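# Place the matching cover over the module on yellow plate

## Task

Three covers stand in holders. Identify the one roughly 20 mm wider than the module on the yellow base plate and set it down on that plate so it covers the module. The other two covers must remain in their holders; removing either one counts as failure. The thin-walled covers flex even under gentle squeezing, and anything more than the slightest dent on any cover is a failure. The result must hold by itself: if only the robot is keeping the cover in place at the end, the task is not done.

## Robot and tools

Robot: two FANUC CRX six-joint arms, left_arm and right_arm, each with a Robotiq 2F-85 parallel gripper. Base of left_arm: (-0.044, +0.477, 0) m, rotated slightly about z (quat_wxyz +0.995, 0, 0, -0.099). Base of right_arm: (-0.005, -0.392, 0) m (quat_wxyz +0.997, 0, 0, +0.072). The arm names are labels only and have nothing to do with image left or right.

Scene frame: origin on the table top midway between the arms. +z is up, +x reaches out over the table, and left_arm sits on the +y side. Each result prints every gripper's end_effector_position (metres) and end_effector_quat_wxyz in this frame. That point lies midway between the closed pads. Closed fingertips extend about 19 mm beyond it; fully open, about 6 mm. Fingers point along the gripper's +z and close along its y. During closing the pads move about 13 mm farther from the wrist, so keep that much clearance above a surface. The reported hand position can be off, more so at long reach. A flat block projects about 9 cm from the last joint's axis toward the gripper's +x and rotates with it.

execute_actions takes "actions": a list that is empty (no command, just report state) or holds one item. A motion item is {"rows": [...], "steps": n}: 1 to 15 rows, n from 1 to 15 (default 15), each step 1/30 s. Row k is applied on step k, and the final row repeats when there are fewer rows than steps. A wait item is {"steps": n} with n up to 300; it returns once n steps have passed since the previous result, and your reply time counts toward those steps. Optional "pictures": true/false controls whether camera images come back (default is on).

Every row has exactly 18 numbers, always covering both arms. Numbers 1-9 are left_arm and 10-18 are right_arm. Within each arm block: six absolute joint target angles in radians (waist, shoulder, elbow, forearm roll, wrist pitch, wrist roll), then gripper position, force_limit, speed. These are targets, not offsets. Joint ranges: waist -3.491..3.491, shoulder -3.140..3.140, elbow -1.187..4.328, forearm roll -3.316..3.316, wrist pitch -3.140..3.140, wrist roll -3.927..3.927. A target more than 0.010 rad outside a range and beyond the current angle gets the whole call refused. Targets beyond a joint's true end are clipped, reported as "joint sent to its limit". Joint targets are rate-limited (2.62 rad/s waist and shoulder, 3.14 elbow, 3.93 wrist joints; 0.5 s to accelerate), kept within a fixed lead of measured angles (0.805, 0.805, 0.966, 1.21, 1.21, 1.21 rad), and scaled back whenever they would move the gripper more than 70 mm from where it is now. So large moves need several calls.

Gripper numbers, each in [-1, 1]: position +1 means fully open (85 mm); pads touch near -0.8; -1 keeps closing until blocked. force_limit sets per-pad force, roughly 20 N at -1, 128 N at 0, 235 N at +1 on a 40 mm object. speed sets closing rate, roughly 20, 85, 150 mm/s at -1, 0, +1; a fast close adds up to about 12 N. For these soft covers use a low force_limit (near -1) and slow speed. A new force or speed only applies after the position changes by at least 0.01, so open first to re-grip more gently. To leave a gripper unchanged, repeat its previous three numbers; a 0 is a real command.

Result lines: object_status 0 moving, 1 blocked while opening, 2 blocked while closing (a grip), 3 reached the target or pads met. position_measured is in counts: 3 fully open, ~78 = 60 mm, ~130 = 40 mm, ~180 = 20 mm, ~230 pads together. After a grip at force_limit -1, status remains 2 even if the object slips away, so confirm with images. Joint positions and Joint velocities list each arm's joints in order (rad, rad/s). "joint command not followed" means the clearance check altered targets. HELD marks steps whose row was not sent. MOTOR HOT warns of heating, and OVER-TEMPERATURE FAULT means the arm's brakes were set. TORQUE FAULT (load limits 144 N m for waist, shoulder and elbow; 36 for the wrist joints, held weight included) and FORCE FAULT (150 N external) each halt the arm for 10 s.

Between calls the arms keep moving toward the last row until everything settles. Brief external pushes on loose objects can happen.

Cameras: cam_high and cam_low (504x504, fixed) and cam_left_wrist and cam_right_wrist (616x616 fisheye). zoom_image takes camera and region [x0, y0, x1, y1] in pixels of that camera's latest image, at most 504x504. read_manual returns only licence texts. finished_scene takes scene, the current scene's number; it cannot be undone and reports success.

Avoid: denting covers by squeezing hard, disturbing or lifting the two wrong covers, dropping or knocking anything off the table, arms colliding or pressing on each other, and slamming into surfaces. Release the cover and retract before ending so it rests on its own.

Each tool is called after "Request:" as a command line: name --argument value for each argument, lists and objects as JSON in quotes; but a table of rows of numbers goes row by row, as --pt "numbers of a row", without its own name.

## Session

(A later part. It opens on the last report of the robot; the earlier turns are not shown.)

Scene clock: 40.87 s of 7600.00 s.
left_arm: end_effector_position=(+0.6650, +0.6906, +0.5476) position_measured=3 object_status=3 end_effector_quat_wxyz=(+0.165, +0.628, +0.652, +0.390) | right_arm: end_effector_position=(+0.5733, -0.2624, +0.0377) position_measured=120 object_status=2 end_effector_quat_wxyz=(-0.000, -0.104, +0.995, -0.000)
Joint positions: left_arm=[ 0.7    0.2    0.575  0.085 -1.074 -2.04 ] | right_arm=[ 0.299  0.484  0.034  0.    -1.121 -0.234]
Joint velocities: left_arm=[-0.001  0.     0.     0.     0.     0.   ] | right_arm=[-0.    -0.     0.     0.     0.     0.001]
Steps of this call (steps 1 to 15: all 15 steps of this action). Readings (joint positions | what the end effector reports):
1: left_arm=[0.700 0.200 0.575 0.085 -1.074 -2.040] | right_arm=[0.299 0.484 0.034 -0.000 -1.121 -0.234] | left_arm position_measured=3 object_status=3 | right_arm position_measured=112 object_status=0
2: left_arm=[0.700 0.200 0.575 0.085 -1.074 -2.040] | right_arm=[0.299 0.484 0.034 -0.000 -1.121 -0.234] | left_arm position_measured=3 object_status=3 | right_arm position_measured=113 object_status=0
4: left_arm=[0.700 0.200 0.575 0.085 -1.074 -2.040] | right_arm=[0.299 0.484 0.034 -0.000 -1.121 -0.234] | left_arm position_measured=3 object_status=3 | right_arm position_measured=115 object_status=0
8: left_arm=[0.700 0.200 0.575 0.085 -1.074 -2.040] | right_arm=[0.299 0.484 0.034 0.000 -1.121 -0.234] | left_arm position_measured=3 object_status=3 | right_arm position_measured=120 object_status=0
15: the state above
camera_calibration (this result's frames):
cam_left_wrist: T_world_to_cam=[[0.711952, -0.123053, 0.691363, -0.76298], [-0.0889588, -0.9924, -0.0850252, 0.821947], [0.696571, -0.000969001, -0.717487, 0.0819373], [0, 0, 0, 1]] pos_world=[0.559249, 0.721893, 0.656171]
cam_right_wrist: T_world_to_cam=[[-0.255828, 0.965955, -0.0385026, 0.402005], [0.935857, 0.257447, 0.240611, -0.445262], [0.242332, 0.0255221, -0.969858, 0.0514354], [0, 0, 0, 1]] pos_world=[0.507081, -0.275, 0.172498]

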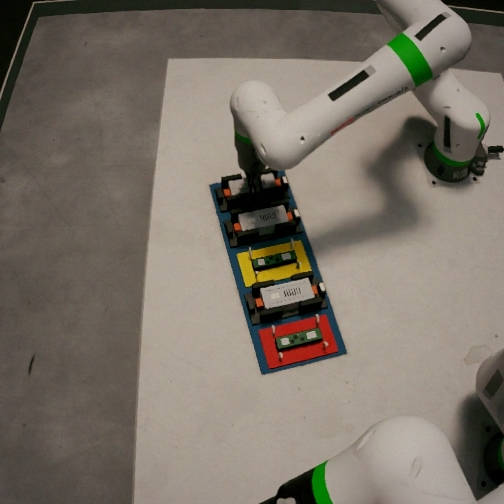

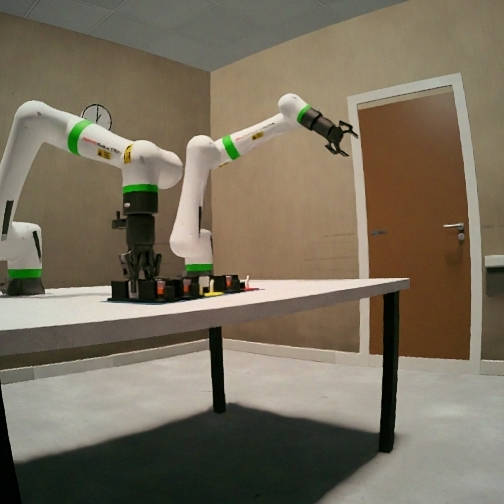

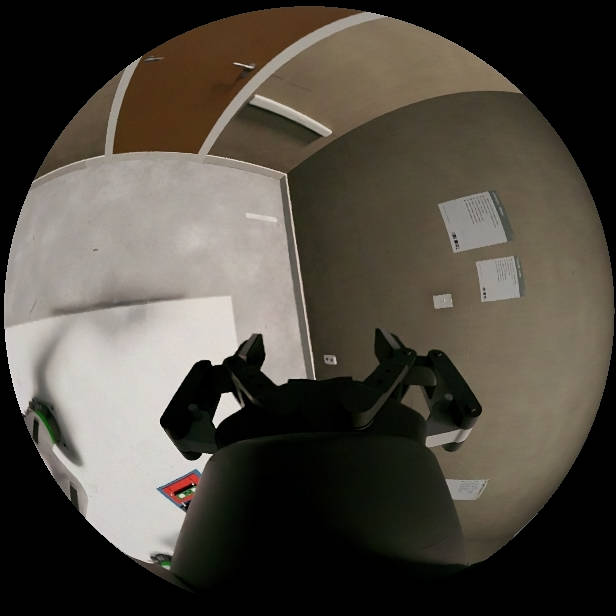

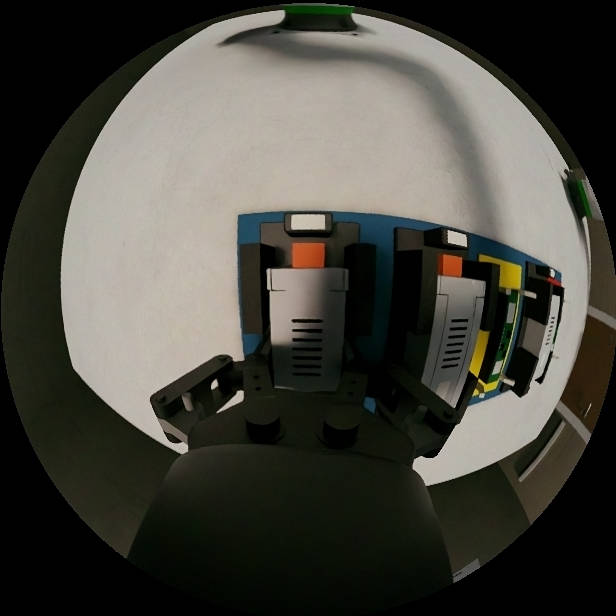

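Request:
execute_actions --actions '[{"rows":[[0.7,0.2,0.575,0.085,-1.074,-2.04,1,0,0,0.299,0.4726,0.0483,0,-1.1465,-0.234,0.06,-1,-1],[0.7,0.2,0.575,0.085,-1.074,-2.04,1,0,0,0.299,0.4726,0.0483,0,-1.1465,-0.234,0.06,-1,-1],[0.7,0.2,0.575,0.085,-1.074,-2.04,1,0,0,0.299,0.4726,0.0483,0,-1.1465,-0.234,0.06,-1,-1],[0.7,0.2,0.575,0.085,-1.074,-2.04,1,0,0,0.299,0.4726,0.0483,0,-1.1465,-0.234,0.06,-1,-1],[0.7,0.2,0.575,0.085,-1.074,-2.04,1,0,0,0.299,0.4726,0.0483,0,-1.1465,-0.234,0.06,-1,-1],[0.7,0.2,0.575,0.085,-1.074,-2.04,1,0,0,0.299,0.454,0.072,0,-1.188,-0.234,0.06,-1,-1]],"steps":15}]'

Request:
zoom_image --camera "cam_low" --region '[90, 220, 240, 320]'

Scene clock: 42.33 s of 7600.00 s.
left_arm: end_effector_position=(+0.6650, +0.6906, +0.5476) position_measured=3 object_status=3 end_effector_quat_wxyz=(+0.165, +0.628, +0.652, +0.390) | right_arm: end_effector_position=(+0.5743, -0.2619, +0.0701) position_measured=121 object_status=2 end_effector_quat_wxyz=(+0.000, -0.104, +0.995, +0.000)
Joint positions: left_arm=[ 0.7    0.2    0.575  0.085 -1.074 -2.04 ] | right_arm=[ 0.299  0.454  0.072  0.    -1.188 -0.234]
Joint velocities: left_arm=[-0.    -0.    -0.001  0.     0.001  0.   ] | right_arm=[ 0.     0.     0.001  0.001 -0.    -0.   ]
Steps of this call (steps 1 to 15: the robot went on to your last target; steps 16 to 29: nothing new was sent; steps 30 to 44: all 15 steps of this action). Readings (joint positions | what the end effector reports):
30: left_arm=[0.700 0.200 0.575 0.085 -1.074 -2.040] | right_arm=[0.299 0.484 0.034 0.000 -1.122 -0.234] | left_arm position_measured=3 object_status=3 | right_arm position_measured=120 object_status=2
31: left_arm=[0.700 0.200 0.575 0.085 -1.074 -2.040] | right_arm=[0.299 0.481 0.038 -0.000 -1.129 -0.234] | left_arm position_measured=3 object_status=3 | right_arm position_measured=120 object_status=2
33: left_arm=[0.700 0.200 0.575 0.085 -1.074 -2.040] | right_arm=[0.299 0.474 0.047 -0.000 -1.144 -0.234] | left_arm position_measured=3 object_status=3 | right_arm position_measured=120 object_status=2
37: left_arm=[0.700 0.200 0.575 0.085 -1.074 -2.040] | right_arm=[0.299 0.463 0.061 -0.000 -1.169 -0.234] | left_arm position_measured=3 object_status=3 | right_arm position_measured=120 object_status=2
44: the state above
camera_calibration (this result's frames):
cam_left_wrist: T_world_to_cam=[[0.711952, -0.123053, 0.691363, -0.76298], [-0.0889589, -0.9924, -0.0850252, 0.821947], [0.696571, -0.000969024, -0.717487, 0.0819373], [0, 0, 0, 1]] pos_world=[0.559249, 0.721892, 0.656171]
cam_right_wrist: T_world_to_cam=[[-0.255819, 0.965963, -0.0383809, 0.403053], [0.935596, 0.25738, 0.241695, -0.454118], [0.243346, 0.0259211, -0.969593, 0.0820731], [0, 0, 0, 1]] pos_world=[0.508008, -0.274581, 0.204805]

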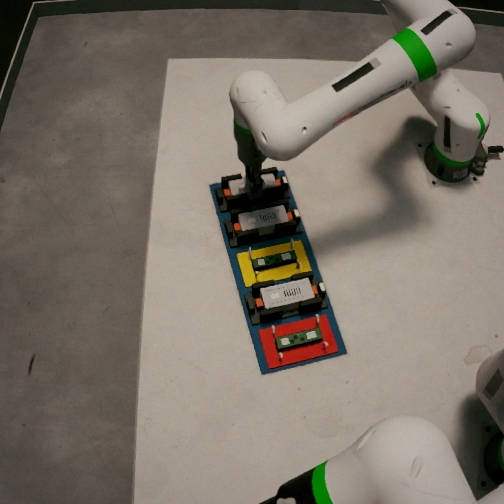

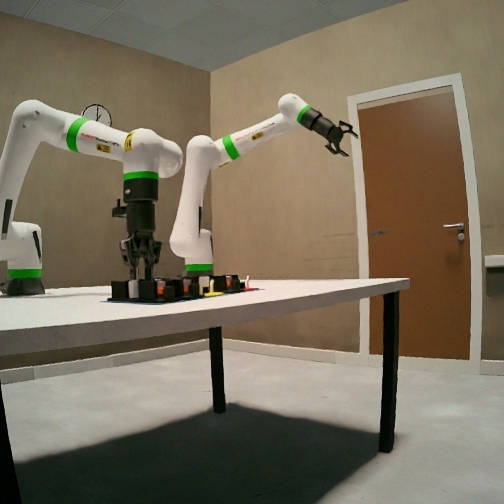

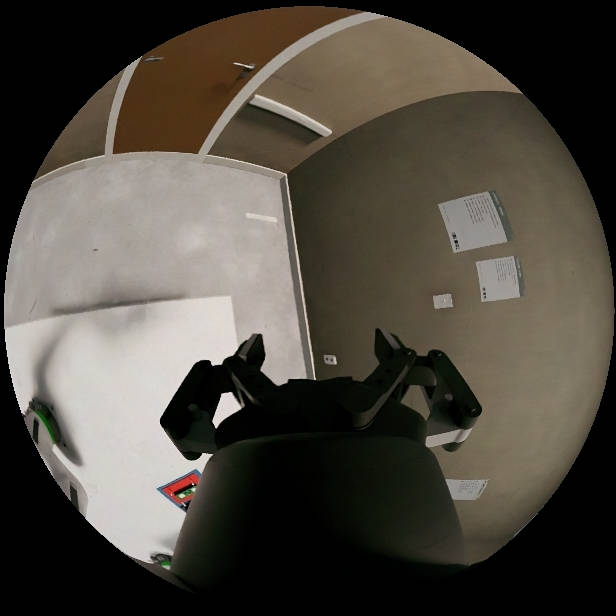

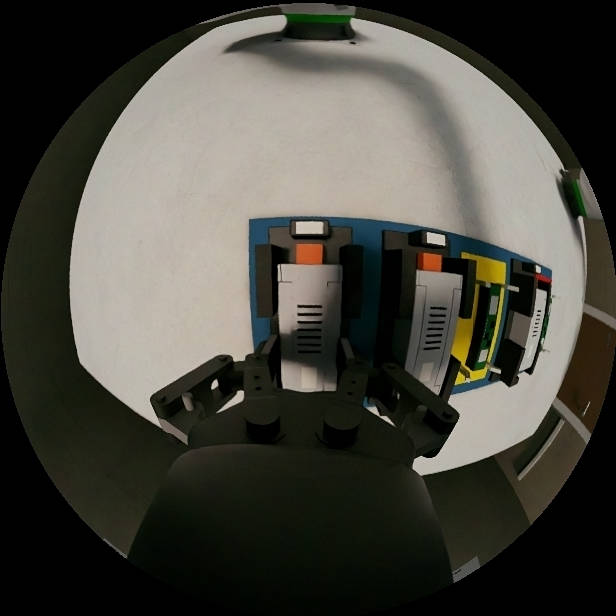

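Region (90, 220, 240, 320) of cam_low's 504x504 image, scaled by 3.360, with more detail than that image has.

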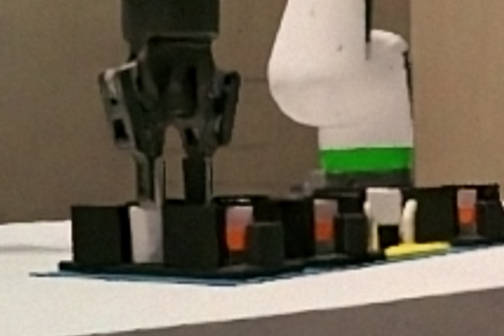

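Request:
zoom_image --camera "cam_right_wrist" --region '[240, 200, 480, 320]'

Request:
zoom_image --camera "cam_high" --region '[205, 160, 315, 260]'

Request:
zoom_image --camera "cam_low" --region '[105, 265, 205, 310]'

Region (240, 200, 480, 320) of cam_right_wrist's 616x616 image, scaled by 2.100, with more detail than that image has.

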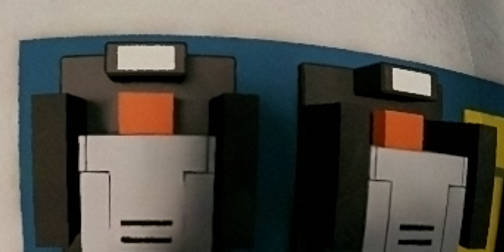

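Region (205, 160, 315, 260) of cam_high's 504x504 image, scaled by 4.582, with more detail than that image has; it fills the top 458 rows of this view, and the rest is white.

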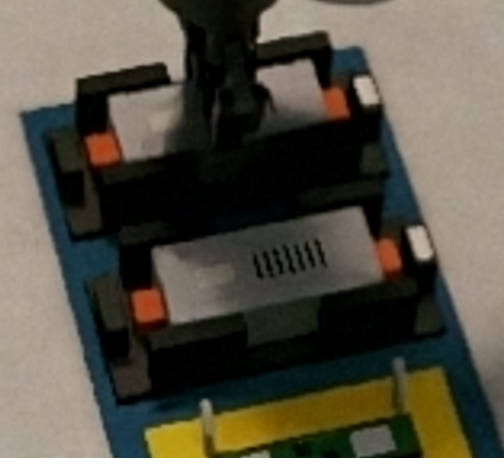

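Region (105, 265, 205, 310) of cam_low's 504x504 image, scaled by 5.040, with more detail than that image has; it fills the top 227 rows of this view, and the rest is white.

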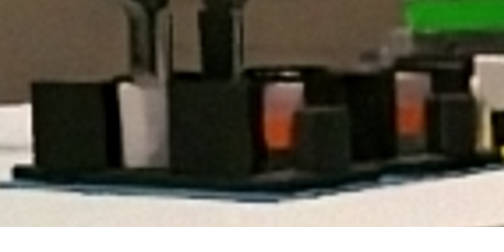

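Request:
execute_actions --actions '[{"rows":[[0.7,0.2,0.575,0.085,-1.074,-2.04,1,0,0,0.299,0.436,0.0957,0,-1.2304,-0.234,-0.22,-1,0],[0.7,0.2,0.575,0.085,-1.074,-2.04,1,0,0,0.299,0.436,0.0957,0,-1.2304,-0.234,-0.22,-1,0],[0.7,0.2,0.575,0.085,-1.074,-2.04,1,0,0,0.299,0.436,0.0957,0,-1.2304,-0.234,-0.22,-1,0],[0.7,0.2,0.575,0.085,-1.074,-2.04,1,0,0,0.299,0.436,0.0957,0,-1.2304,-0.234,-0.22,-1,0],[0.7,0.2,0.575,0.085,-1.074,-2.04,1,0,0,0.278,0.61,0.356,0,-1.317,-0.213,-0.22,-1,0]],"steps":15}]' --pictures false

Request:
execute_actions --actions '[{"steps":10}]'

Request:
zoom_image --camera "cam_low" --region '[90, 230, 210, 310]'

Request:
zoom_image --camera "cam_right_wrist" --region '[200, 260, 420, 420]'

Scene clock: 47.20 s of 7600.00 s.
left_arm: end_effector_position=(+0.6650, +0.6906, +0.5476) position_measured=3 object_status=3 end_effector_quat_wxyz=(+0.165, +0.628, +0.652, +0.390) | right_arm: end_effector_position=(+0.6398, -0.2454, +0.0904) position_measured=157 object_status=0 end_effector_quat_wxyz=(-0.000, -0.104, +0.995, -0.000)
Joint positions: left_arm=[ 0.7    0.2    0.575  0.085 -1.074 -2.04 ] | right_arm=[ 0.279  0.603  0.346  0.    -1.315 -0.214]
Joint velocities: left_arm=[-0.001  0.     0.001 -0.    -0.    -0.   ] | right_arm=[-0.029  0.265  0.333 -0.    -0.083  0.031]
Steps of this call (steps 1 to 15: the robot went on to your last target; steps 16 to 90: nothing new was sent; then 1.37 s passed at rest; steps 91 to 105: all 15 steps of this action). Readings (joint positions | what the end effector reports):
91: left_arm=[0.700 0.200 0.575 0.085 -1.074 -2.040] | right_arm=[0.299 0.454 0.072 -0.000 -1.189 -0.234] | left_arm position_measured=3 object_status=3 | right_arm position_measured=121 object_status=0
92: left_arm=[0.700 0.200 0.575 0.085 -1.074 -2.040] | right_arm=[0.299 0.452 0.076 -0.000 -1.196 -0.234] | left_arm position_measured=3 object_status=3 | right_arm position_measured=123 object_status=0
94: left_arm=[0.700 0.200 0.575 0.085 -1.074 -2.040] | right_arm=[0.299 0.440 0.091 -0.000 -1.222 -0.234] | left_arm position_measured=3 object_status=3 | right_arm position_measured=133 object_status=0
98: left_arm=[0.700 0.200 0.575 0.085 -1.074 -2.040] | right_arm=[0.296 0.457 0.141 -0.000 -1.253 -0.232] | left_arm position_measured=3 object_status=3 | right_arm position_measured=154 object_status=0
105: the state above

Scene clock: 47.53 s of 7600.00 s.
left_arm: end_effector_position=(+0.6650, +0.6906, +0.5476) position_measured=3 object_status=3 end_effector_quat_wxyz=(+0.165, +0.628, +0.652, +0.390) | right_arm: end_effector_position=(+0.6426, -0.2447, +0.0898) position_measured=157 object_status=3 end_effector_quat_wxyz=(-0.000, -0.104, +0.995, -0.000)
Joint positions: left_arm=[ 0.7    0.2    0.575  0.085 -1.074 -2.04 ] | right_arm=[ 0.278  0.61   0.356  0.    -1.317 -0.213]
Joint velocities: left_arm=[ 0.     0.001 -0.     0.    -0.001  0.   ] | right_arm=[ 0.    -0.    -0.     0.    -0.     0.001]
Steps of this call (steps 1 to 10: the robot went on to your last target). Readings (joint positions | what the end effector reports):
1: left_arm=[0.700 0.200 0.575 0.085 -1.074 -2.040] | right_arm=[0.278 0.609 0.354 0.000 -1.316 -0.213] | left_arm position_measured=3 object_status=3 | right_arm position_measured=157 object_status=0
2: left_arm=[0.700 0.200 0.575 0.085 -1.074 -2.040] | right_arm=[0.278 0.610 0.355 0.000 -1.317 -0.213] | left_arm position_measured=3 object_status=3 | right_arm position_measured=157 object_status=0
4: left_arm=[0.700 0.200 0.575 0.085 -1.074 -2.040] | right_arm=[0.278 0.610 0.356 0.000 -1.317 -0.213] | left_arm position_measured=3 object_status=3 | right_arm position_measured=157 object_status=3
8: left_arm=[0.700 0.200 0.575 0.085 -1.074 -2.040] | right_arm=[0.278 0.610 0.356 0.000 -1.317 -0.213] | left_arm position_measured=3 object_status=3 | right_arm position_measured=157 object_status=3
10: the state above
camera_calibration (this result's frames):
cam_left_wrist: T_world_to_cam=[[0.711952, -0.123053, 0.691363, -0.76298], [-0.0889588, -0.9924, -0.0850252, 0.821947], [0.696571, -0.000968949, -0.717488, 0.0819373], [0, 0, 0, 1]] pos_world=[0.559249, 0.721893, 0.656171]
cam_right_wrist: T_world_to_cam=[[-0.255803, 0.965962, -0.0385108, 0.40459], [0.935898, 0.257429, 0.240471, -0.527213], [0.2422, 0.025471, -0.969892, 0.0847589], [0, 0, 0, 1]] pos_world=[0.576384, -0.257258, 0.224568]

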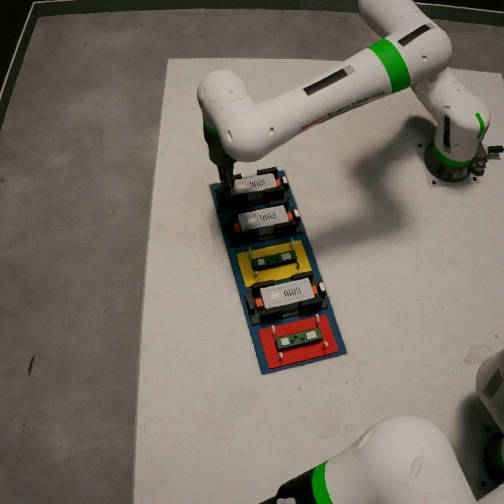

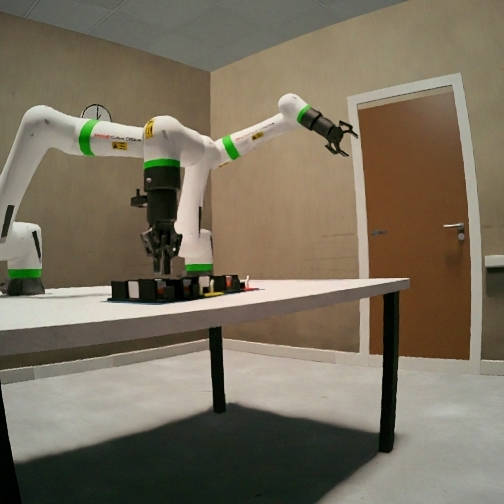

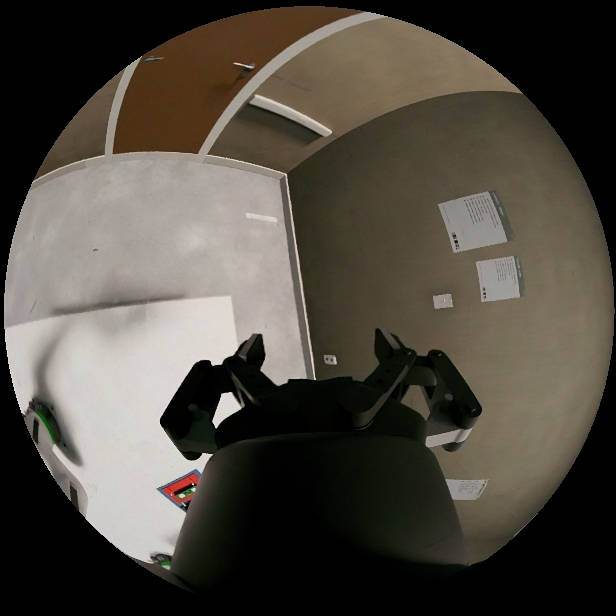

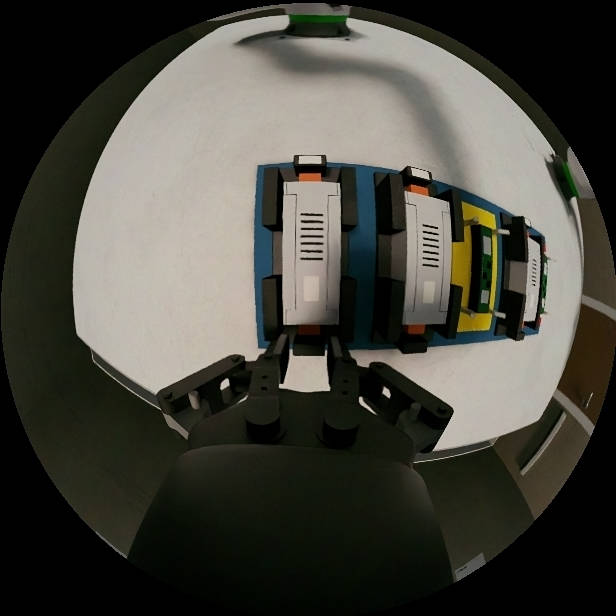

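Region (90, 230, 210, 310) of cam_low's 504x504 image, scaled by 4.200, with more detail than that image has.

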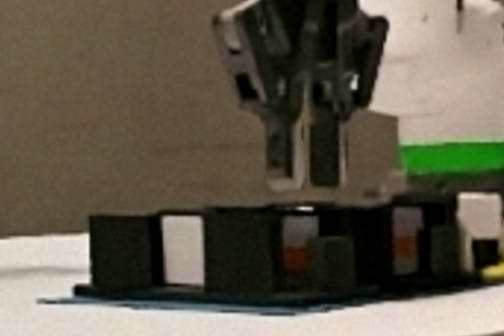

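Region (200, 260, 420, 420) of cam_right_wrist's 616x616 image, scaled by 2.291, with more detail than that image has; it fills the top 367 rows of this view, and the rest is white.

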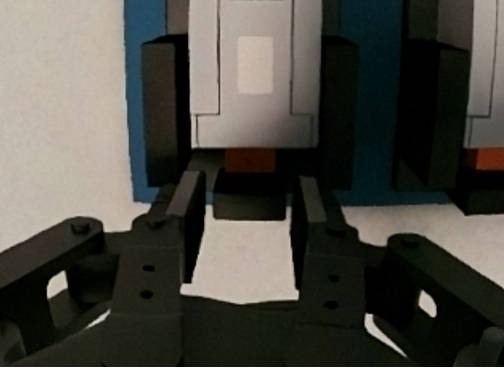

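Request:
execute_actions --actions '[{"rows":[[0.7,0.2,0.575,0.085,-1.074,-2.04,1,0,0,0.299,0.436,0.0957,0,-1.2304,-0.234,0.25,-1,0]],"steps":15}]' --pictures false

Request:
execute_actions --actions '[{"rows":[[0.7,0.2,0.575,0.085,-1.074,-2.04,1,0,0,0.299,0.436,0.0957,0,-1.2304,-0.234,0.25,-1,0],[0.7,0.2,0.575,0.085,-1.074,-2.04,1,0,0,0.299,0.436,0.0957,0,-1.2304,-0.234,0.25,-1,0],[0.7,0.2,0.575,0.085,-1.074,-2.04,1,0,0,0.299,0.436,0.0957,0,-1.2304,-0.234,0.25,-1,0],[0.7,0.2,0.575,0.085,-1.074,-2.04,1,0,0,0.299,0.454,0.072,0,-1.188,-0.234,0.25,-1,0],[0.7,0.2,0.575,0.085,-1.074,-2.04,1,0,0,0.299,0.454,0.072,0,-1.188,-0.234,0.25,-1,0],[0.7,0.2,0.575,0.085,-1.074,-2.04,1,0,0,0.299,0.454,0.072,0,-1.188,-0.234,0.25,-1,0],[0.7,0.2,0.575,0.085,-1.074,-2.04,1,0,0,0.299,0.478,0.041,0,-1.134,-0.234,0.25,-1,0]],"steps":15}]' --pictures false

Request:
execute_actions --actions '[{"rows":[[0.7,0.2,0.575,0.085,-1.074,-2.04,1,0,0,0.299,0.478,0.041,0,-1.134,-0.234,-1,-1,-1]],"steps":15}]' --pictures false

Request:
execute_actions --actions '[{"steps":15}]'

Request:
zoom_image --camera "cam_right_wrist" --region '[230, 280, 390, 400]'

Scene clock: 51.40 s of 7600.00 s.
left_arm: end_effector_position=(+0.6650, +0.6906, +0.5476) position_measured=3 object_status=3 end_effector_quat_wxyz=(+0.165, +0.628, +0.652, +0.390) | right_arm: end_effector_position=(+0.5739, -0.2621, +0.0900) position_measured=98 object_status=0 end_effector_quat_wxyz=(+0.000, -0.104, +0.995, +0.000)
Joint positions: left_arm=[ 0.7    0.2    0.575  0.085 -1.074 -2.04 ] | right_arm=[ 0.299  0.436  0.096 -0.    -1.23  -0.234]
Joint velocities: left_arm=[ 0.001 -0.     0.001  0.     0.001  0.   ] | right_arm=[ 0.001 -0.    -0.003 -0.001  0.    -0.001]
Steps of this call (steps 1 to 30: the robot went on to your last target; steps 31 to 90: nothing new was sent; then 0.37 s passed at rest; steps 91 to 105: all 15 steps of this action). Readings (joint positions | what the end effector reports):
91: left_arm=[0.700 0.200 0.575 0.085 -1.074 -2.040] | right_arm=[0.278 0.610 0.356 -0.000 -1.317 -0.213] | left_arm position_measured=3 object_status=3 | right_arm position_measured=157 object_status=0
92: left_arm=[0.700 0.200 0.575 0.085 -1.074 -2.040] | right_arm=[0.278 0.606 0.350 -0.000 -1.315 -0.213] | left_arm position_measured=3 object_status=3 | right_arm position_measured=156 object_status=0
94: left_arm=[0.700 0.200 0.575 0.085 -1.074 -2.040] | right_arm=[0.281 0.585 0.318 -0.000 -1.304 -0.215] | left_arm position_measured=3 object_status=3 | right_arm position_measured=145 object_status=0
98: left_arm=[0.700 0.200 0.575 0.085 -1.074 -2.040] | right_arm=[0.292 0.493 0.181 -0.000 -1.259 -0.227] | left_arm position_measured=3 object_status=3 | right_arm position_measured=117 object_status=0
105: the state above

Scene clock: 51.90 s of 7600.00 s.
left_arm: end_effector_position=(+0.6650, +0.6906, +0.5476) position_measured=3 object_status=3 end_effector_quat_wxyz=(+0.165, +0.628, +0.652, +0.390) | right_arm: end_effector_position=(+0.5735, -0.2623, +0.0439) position_measured=98 object_status=3 end_effector_quat_wxyz=(-0.000, -0.104, +0.995, +0.000)
Joint positions: left_arm=[ 0.7    0.2    0.575  0.085 -1.074 -2.04 ] | right_arm=[ 0.299  0.478  0.041 -0.    -1.134 -0.234]
Joint velocities: left_arm=[-0.    -0.    -0.001 -0.001 -0.001 -0.   ] | right_arm=[-0.001 -0.    -0.001 -0.     0.002  0.   ]
Steps of this call (steps 1 to 15: all 15 steps of this action). Readings (joint positions | what the end effector reports):
1: left_arm=[0.700 0.200 0.575 0.085 -1.074 -2.040] | right_arm=[0.299 0.436 0.096 -0.000 -1.230 -0.234] | left_arm position_measured=3 object_status=3 | right_arm position_measured=98 object_status=0
2: left_arm=[0.700 0.200 0.575 0.085 -1.074 -2.040] | right_arm=[0.299 0.436 0.096 -0.000 -1.230 -0.234] | left_arm position_measured=3 object_status=3 | right_arm position_measured=98 object_status=0
4: left_arm=[0.700 0.200 0.575 0.085 -1.074 -2.040] | right_arm=[0.299 0.436 0.095 -0.000 -1.229 -0.234] | left_arm position_measured=3 object_status=3 | right_arm position_measured=98 object_status=0
8: left_arm=[0.700 0.200 0.575 0.085 -1.074 -2.040] | right_arm=[0.299 0.458 0.066 -0.000 -1.178 -0.234] | left_arm position_measured=3 object_status=3 | right_arm position_measured=98 object_status=3
15: the state above

Scene clock: 52.40 s of 7600.00 s.
left_arm: end_effector_position=(+0.6650, +0.6906, +0.5476) position_measured=3 object_status=3 end_effector_quat_wxyz=(+0.165, +0.628, +0.652, +0.390) | right_arm: end_effector_position=(+0.5735, -0.2623, +0.0439) position_measured=119 object_status=0 end_effector_quat_wxyz=(-0.000, -0.104, +0.995, -0.000)
Joint positions: left_arm=[ 0.7    0.2    0.575  0.085 -1.074 -2.04 ] | right_arm=[ 0.299  0.478  0.041  0.    -1.134 -0.234]
Joint velocities: left_arm=[ 0.    -0.001  0.001 -0.001  0.     0.   ] | right_arm=[ 0.    -0.     0.     0.001  0.     0.   ]
Steps of this call (steps 1 to 15: all 15 steps of this action). Readings (joint positions | what the end effector reports):
1: left_arm=[0.700 0.200 0.575 0.085 -1.074 -2.040] | right_arm=[0.299 0.478 0.041 -0.000 -1.134 -0.234] | left_arm position_measured=3 object_status=3 | right_arm position_measured=98 object_status=0
2: left_arm=[0.700 0.200 0.575 0.085 -1.074 -2.040] | right_arm=[0.299 0.478 0.041 -0.000 -1.134 -0.234] | left_arm position_measured=3 object_status=3 | right_arm position_measured=98 object_status=0
4: left_arm=[0.700 0.200 0.575 0.085 -1.074 -2.040] | right_arm=[0.299 0.478 0.041 -0.000 -1.134 -0.234] | left_arm position_measured=3 object_status=3 | right_arm position_measured=101 object_status=0
8: left_arm=[0.700 0.200 0.575 0.085 -1.074 -2.040] | right_arm=[0.299 0.478 0.041 -0.000 -1.134 -0.234] | left_arm position_measured=3 object_status=3 | right_arm position_measured=107 object_status=0
15: the state above

Scene clock: 52.90 s of 7600.00 s.
left_arm: end_effector_position=(+0.6650, +0.6906, +0.5476) position_measured=3 object_status=3 end_effector_quat_wxyz=(+0.165, +0.628, +0.652, +0.390) | right_arm: end_effector_position=(+0.5735, -0.2623, +0.0439) position_measured=121 object_status=2 end_effector_quat_wxyz=(-0.000, -0.104, +0.995, -0.000)
Joint positions: left_arm=[ 0.7    0.2    0.575  0.085 -1.074 -2.04 ] | right_arm=[ 0.299  0.478  0.041  0.    -1.134 -0.234]
Joint velocities: left_arm=[-0.     0.     0.001 -0.001  0.001 -0.   ] | right_arm=[-0.001 -0.     0.    -0.    -0.    -0.   ]
Steps of this call (steps 1 to 15: the robot went on to your last target). Readings (joint positions | what the end effector reports):
1: left_arm=[0.700 0.200 0.575 0.085 -1.074 -2.040] | right_arm=[0.299 0.478 0.041 0.000 -1.134 -0.234] | left_arm position_measured=3 object_status=3 | right_arm position_measured=120 object_status=0
2: left_arm=[0.700 0.200 0.575 0.085 -1.074 -2.040] | right_arm=[0.299 0.478 0.041 0.000 -1.134 -0.234] | left_arm position_measured=3 object_status=3 | right_arm position_measured=121 object_status=0
4: left_arm=[0.700 0.200 0.575 0.085 -1.074 -2.040] | right_arm=[0.299 0.478 0.041 0.000 -1.134 -0.234] | left_arm position_measured=3 object_status=3 | right_arm position_measured=121 object_status=0
8: left_arm=[0.700 0.200 0.575 0.085 -1.074 -2.040] | right_arm=[0.299 0.478 0.041 0.000 -1.134 -0.234] | left_arm position_measured=3 object_status=3 | right_arm position_measured=121 object_status=2
15: the state above
All arms were judged still, so your last target was given up. Only a new action makes them travel on or press farther. Fingers that are still opening or closing keep moving.
camera_calibration (this result's frames):
cam_left_wrist: T_world_to_cam=[[0.711952, -0.123052, 0.691363, -0.762981], [-0.088958, -0.9924, -0.0850244, 0.821946], [0.696571, -0.000969004, -0.717487, 0.0819369], [0, 0, 0, 1]] pos_world=[0.559249, 0.721893, 0.656171]
cam_right_wrist: T_world_to_cam=[[-0.255866, 0.965944, -0.0385325, 0.402204], [0.935854, 0.257492, 0.240573, -0.446937], [0.242302, 0.0254935, -0.969866, 0.0573604], [0, 0, 0, 1]] pos_world=[0.50728, -0.274886, 0.178651]

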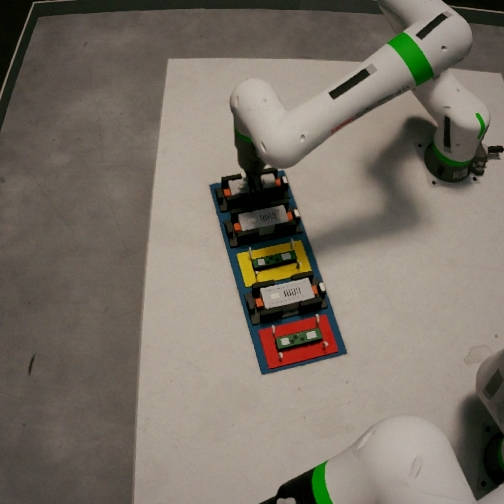

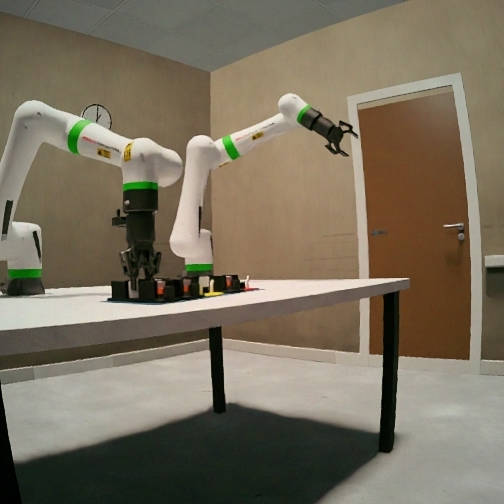

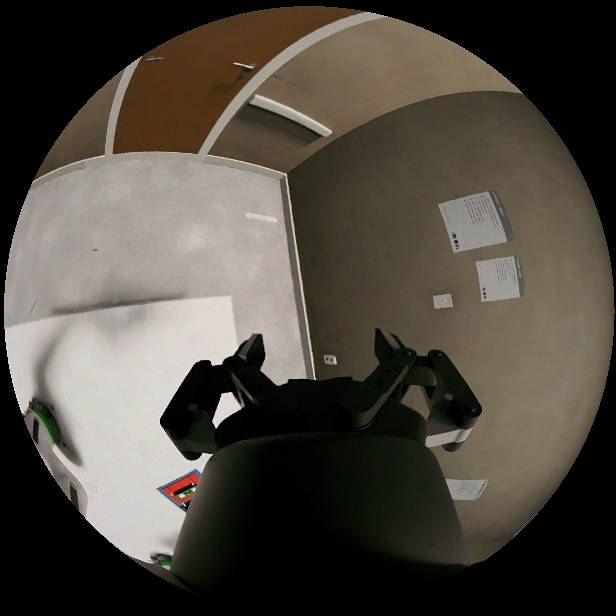

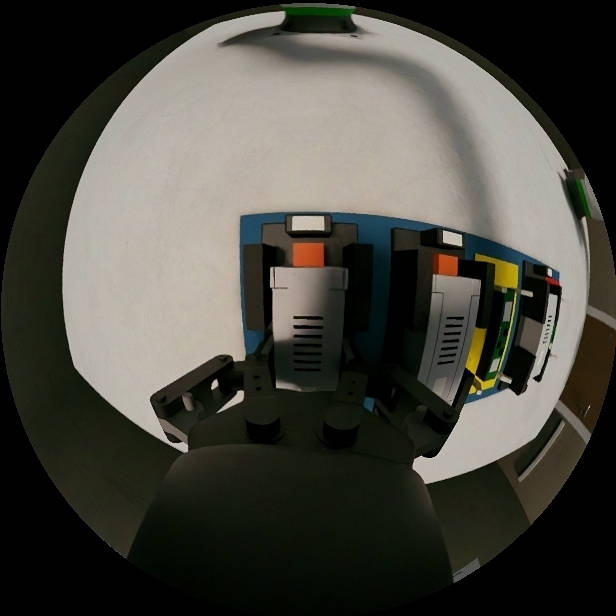

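Region (230, 280, 390, 400) of cam_right_wrist's 616x616 image, scaled by 3.150, with more detail than that image has; it fills the top 378 rows of this view, and the rest is white.

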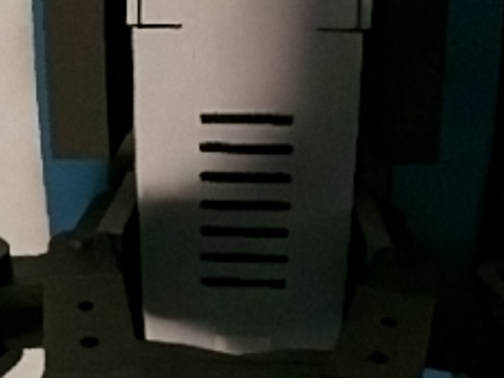

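Request:
execute_actions --actions '[{"rows":[[0.7,0.2,0.575,0.085,-1.074,-2.04,1,0,0,0.299,0.478,0.041,0,-1.134,-0.234,0.25,-1,0],[0.7,0.2,0.575,0.085,-1.074,-2.04,1,0,0,0.299,0.478,0.041,0,-1.134,-0.234,0.25,-1,0],[0.7,0.2,0.575,0.085,-1.074,-2.04,1,0,0,0.299,0.478,0.041,0,-1.134,-0.234,0.25,-1,0],[0.7,0.2,0.575,0.085,-1.074,-2.04,1,0,0,0.299,0.478,0.041,0,-1.134,-0.234,0.25,-1,0],[0.7,0.2,0.575,0.085,-1.074,-2.04,1,0,0,0.299,0.478,0.041,0,-1.134,-0.234,0.25,-1,0],[0.7,0.2,0.575,0.085,-1.074,-2.04,1,0,0,0.299,0.43,0.102,0,-1.243,-0.234,0.25,-1,0]],"steps":15}]' --pictures false

Request:
execute_actions --actions '[{"rows":[[0.7,0.2,0.575,0.085,-1.074,-2.04,1,0,0,0.332,0.215,-0.176,0,-1.18,-0.267,-0.9,0,1]],"steps":15}]' --pictures false

Request:
execute_actions --actions '[{"rows":[[0.7,0.2,0.575,0.085,-1.074,-2.04,1,0,0,0.332,0.215,-0.176,0,-1.18,-0.267,-0.9,0,1],[0.7,0.2,0.575,0.085,-1.074,-2.04,1,0,0,0.332,0.215,-0.176,0,-1.18,-0.267,-0.9,0,1],[0.7,0.2,0.575,0.085,-1.074,-2.04,1,0,0,0.332,0.215,-0.176,0,-1.18,-0.267,-0.9,0,1],[0.7,0.2,0.575,0.085,-1.074,-2.04,1,0,0,0.332,0.215,-0.176,0,-1.18,-0.267,-0.9,0,1],[0.7,0.2,0.575,0.085,-1.074,-2.04,1,0,0,0.332,0.252,-0.217,0,-1.102,-0.267,-0.9,0,1]],"steps":15}]'

Request:
zoom_image --camera "cam_right_wrist" --region '[200, 280, 420, 440]'

Request:
zoom_image --camera "cam_high" --region '[205, 140, 335, 240]'

Scene clock: 56.47 s of 7600.00 s.
left_arm: end_effector_position=(+0.6650, +0.6906, +0.5476) position_measured=3 object_status=3 end_effector_quat_wxyz=(+0.165, +0.628, +0.652, +0.390) | right_arm: end_effector_position=(+0.5732, -0.2625, +0.0960) position_measured=98 object_status=0 end_effector_quat_wxyz=(-0.000, -0.104, +0.995, -0.000)
Joint positions: left_arm=[ 0.7    0.2    0.575  0.085 -1.074 -2.04 ] | right_arm=[ 0.299  0.43   0.102  0.    -1.243 -0.234]
Joint velocities: left_arm=[-0.    -0.     0.002  0.001  0.001  0.   ] | right_arm=[ 0.     0.     0.005 -0.001 -0.004  0.001]
Steps of this call (steps 1 to 90: nothing new was sent; then 0.07 s passed at rest; steps 91 to 105: all 15 steps of this action). Readings (joint positions | what the end effector reports):
91: left_arm=[0.700 0.200 0.575 0.085 -1.074 -2.040] | right_arm=[0.299 0.478 0.041 -0.000 -1.134 -0.234] | left_arm position_measured=3 object_status=3 | right_arm position_measured=121 object_status=0
92: left_arm=[0.700 0.200 0.575 0.085 -1.074 -2.040] | right_arm=[0.299 0.478 0.041 -0.000 -1.134 -0.234] | left_arm position_measured=3 object_status=3 | right_arm position_measured=120 object_status=0
94: left_arm=[0.700 0.200 0.575 0.085 -1.074 -2.040] | right_arm=[0.299 0.478 0.041 -0.000 -1.134 -0.234] | left_arm position_measured=3 object_status=3 | right_arm position_measured=110 object_status=0
98: left_arm=[0.700 0.200 0.575 0.085 -1.074 -2.040] | right_arm=[0.299 0.468 0.054 -0.000 -1.158 -0.234] | left_arm position_measured=3 object_status=3 | right_arm position_measured=99 object_status=0
105: the state above

Scene clock: 56.97 s of 7600.00 s.
left_arm: end_effector_position=(+0.6650, +0.6906, +0.5476) position_measured=3 object_status=3 end_effector_quat_wxyz=(+0.165, +0.628, +0.652, +0.390) | right_arm: end_effector_position=(+0.4862, -0.2859, +0.0986) position_measured=232 object_status=0 end_effector_quat_wxyz=(+0.000, -0.104, +0.995, +0.000)
Joint positions: left_arm=[ 0.7    0.2    0.575  0.085 -1.074 -2.04 ] | right_arm=[ 0.332  0.215 -0.176  0.    -1.18  -0.267]
Joint velocities: left_arm=[ 0.     0.     0.001 -0.001 -0.     0.   ] | right_arm=[ 0.001  0.    -0.005 -0.001  0.    -0.   ]
Steps of this call (steps 1 to 15: all 15 steps of this action). Readings (joint positions | what the end effector reports):
1: left_arm=[0.700 0.200 0.575 0.085 -1.074 -2.040] | right_arm=[0.299 0.429 0.101 0.000 -1.243 -0.234] | left_arm position_measured=3 object_status=3 | right_arm position_measured=98 object_status=0
2: left_arm=[0.700 0.200 0.575 0.085 -1.074 -2.040] | right_arm=[0.299 0.425 0.096 0.000 -1.241 -0.235] | left_arm position_measured=3 object_status=3 | right_arm position_measured=100 object_status=0
4: left_arm=[0.700 0.200 0.575 0.085 -1.074 -2.040] | right_arm=[0.303 0.401 0.064 0.000 -1.232 -0.239] | left_arm position_measured=3 object_status=3 | right_arm position_measured=119 object_status=0
8: left_arm=[0.700 0.200 0.575 0.085 -1.074 -2.040] | right_arm=[0.320 0.294 -0.074 0.000 -1.201 -0.255] | left_arm position_measured=3 object_status=3 | right_arm position_measured=169 object_status=0
15: the state above

Scene clock: 57.47 s of 7600.00 s.
left_arm: end_effector_position=(+0.6650, +0.6906, +0.5476) position_measured=3 object_status=3 end_effector_quat_wxyz=(+0.165, +0.628, +0.652, +0.390) | right_arm: end_effector_position=(+0.4867, -0.2856, +0.0645) position_measured=232 object_status=3 end_effector_quat_wxyz=(-0.000, -0.104, +0.995, -0.000)
Joint positions: left_arm=[ 0.7    0.2    0.575  0.085 -1.074 -2.04 ] | right_arm=[ 0.332  0.252 -0.217  0.    -1.102 -0.267]
Joint velocities: left_arm=[-0.001  0.    -0.     0.    -0.    -0.   ] | right_arm=[ 0.     0.    -0.001  0.     0.001 -0.001]
Steps of this call (steps 1 to 15: all 15 steps of this action). Readings (joint positions | what the end effector reports):
1: left_arm=[0.700 0.200 0.575 0.085 -1.074 -2.040] | right_arm=[0.332 0.215 -0.176 0.000 -1.180 -0.267] | left_arm position_measured=3 object_status=3 | right_arm position_measured=232 object_status=0
2: left_arm=[0.700 0.200 0.575 0.085 -1.074 -2.040] | right_arm=[0.332 0.215 -0.176 0.000 -1.180 -0.267] | left_arm position_measured=3 object_status=3 | right_arm position_measured=232 object_status=0
4: left_arm=[0.700 0.200 0.575 0.085 -1.074 -2.040] | right_arm=[0.332 0.215 -0.176 0.000 -1.180 -0.267] | left_arm position_measured=3 object_status=3 | right_arm position_measured=232 object_status=3
8: left_arm=[0.700 0.200 0.575 0.085 -1.074 -2.040] | right_arm=[0.332 0.236 -0.200 0.000 -1.134 -0.267] | left_arm position_measured=3 object_status=3 | right_arm position_measured=232 object_status=3
15: the state above
camera_calibration (this result's frames):
cam_left_wrist: T_world_to_cam=[[0.711952, -0.123052, 0.691363, -0.76298], [-0.088958, -0.9924, -0.0850245, 0.821946], [0.696571, -0.000968931, -0.717487, 0.0819369], [0, 0, 0, 1]] pos_world=[0.559249, 0.721893, 0.656171]
cam_right_wrist: T_world_to_cam=[[-0.255813, 0.965958, -0.038519, 0.403289], [0.935894, 0.257441, 0.240472, -0.364734], [0.242202, 0.0254662, -0.969891, 0.0989999], [0, 0, 0, 1]] pos_world=[0.420541, -0.298185, 0.199262]

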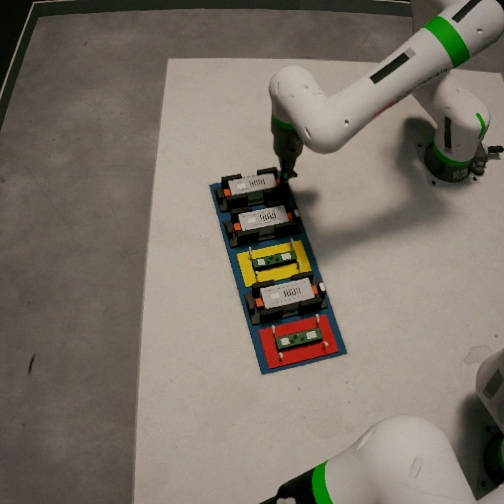

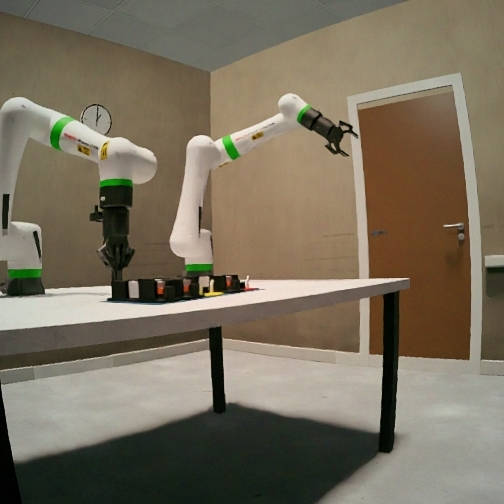

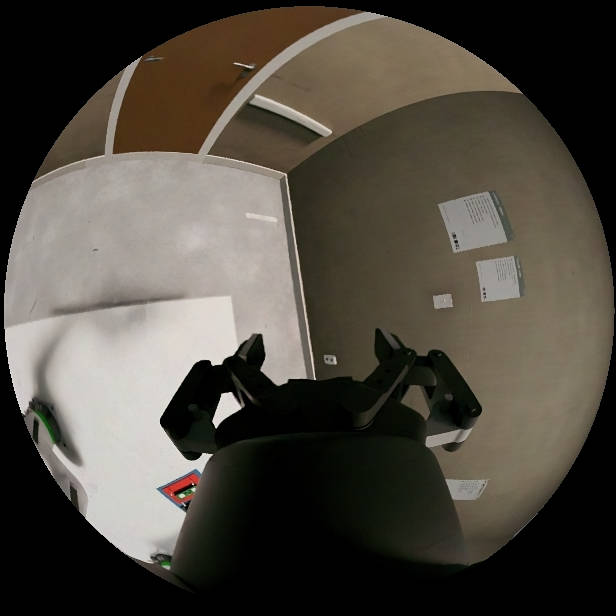

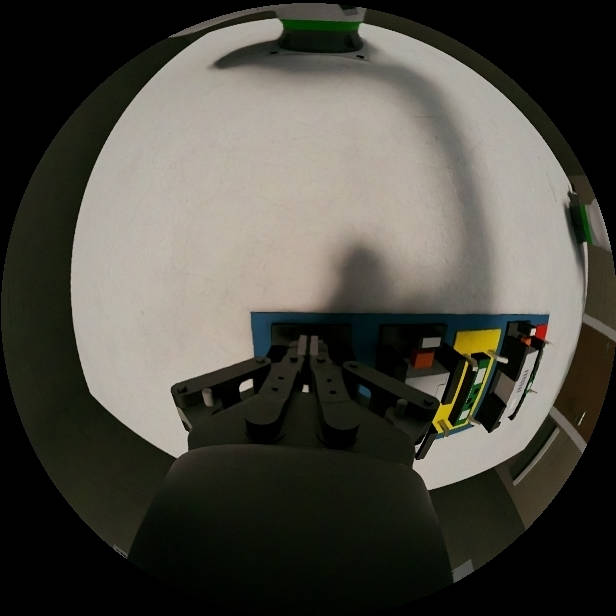

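Region (200, 280, 420, 440) of cam_right_wrist's 616x616 image, scaled by 2.291, with more detail than that image has; it fills the top 367 rows of this view, and the rest is white.

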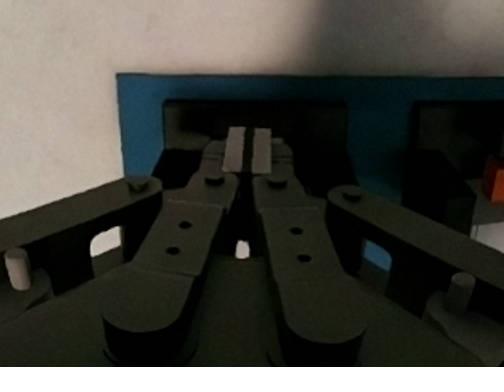

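Region (205, 140, 335, 240) of cam_high's 504x504 image, scaled by 3.877, with more detail than that image has; it fills the top 388 rows of this view, and the rest is white.

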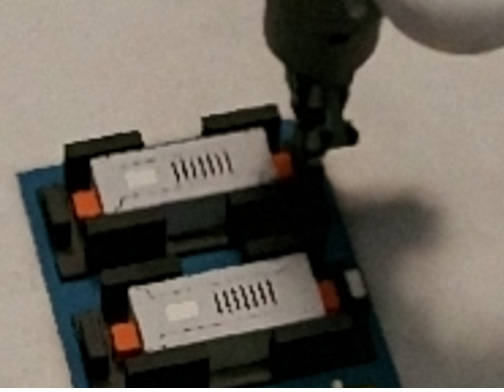

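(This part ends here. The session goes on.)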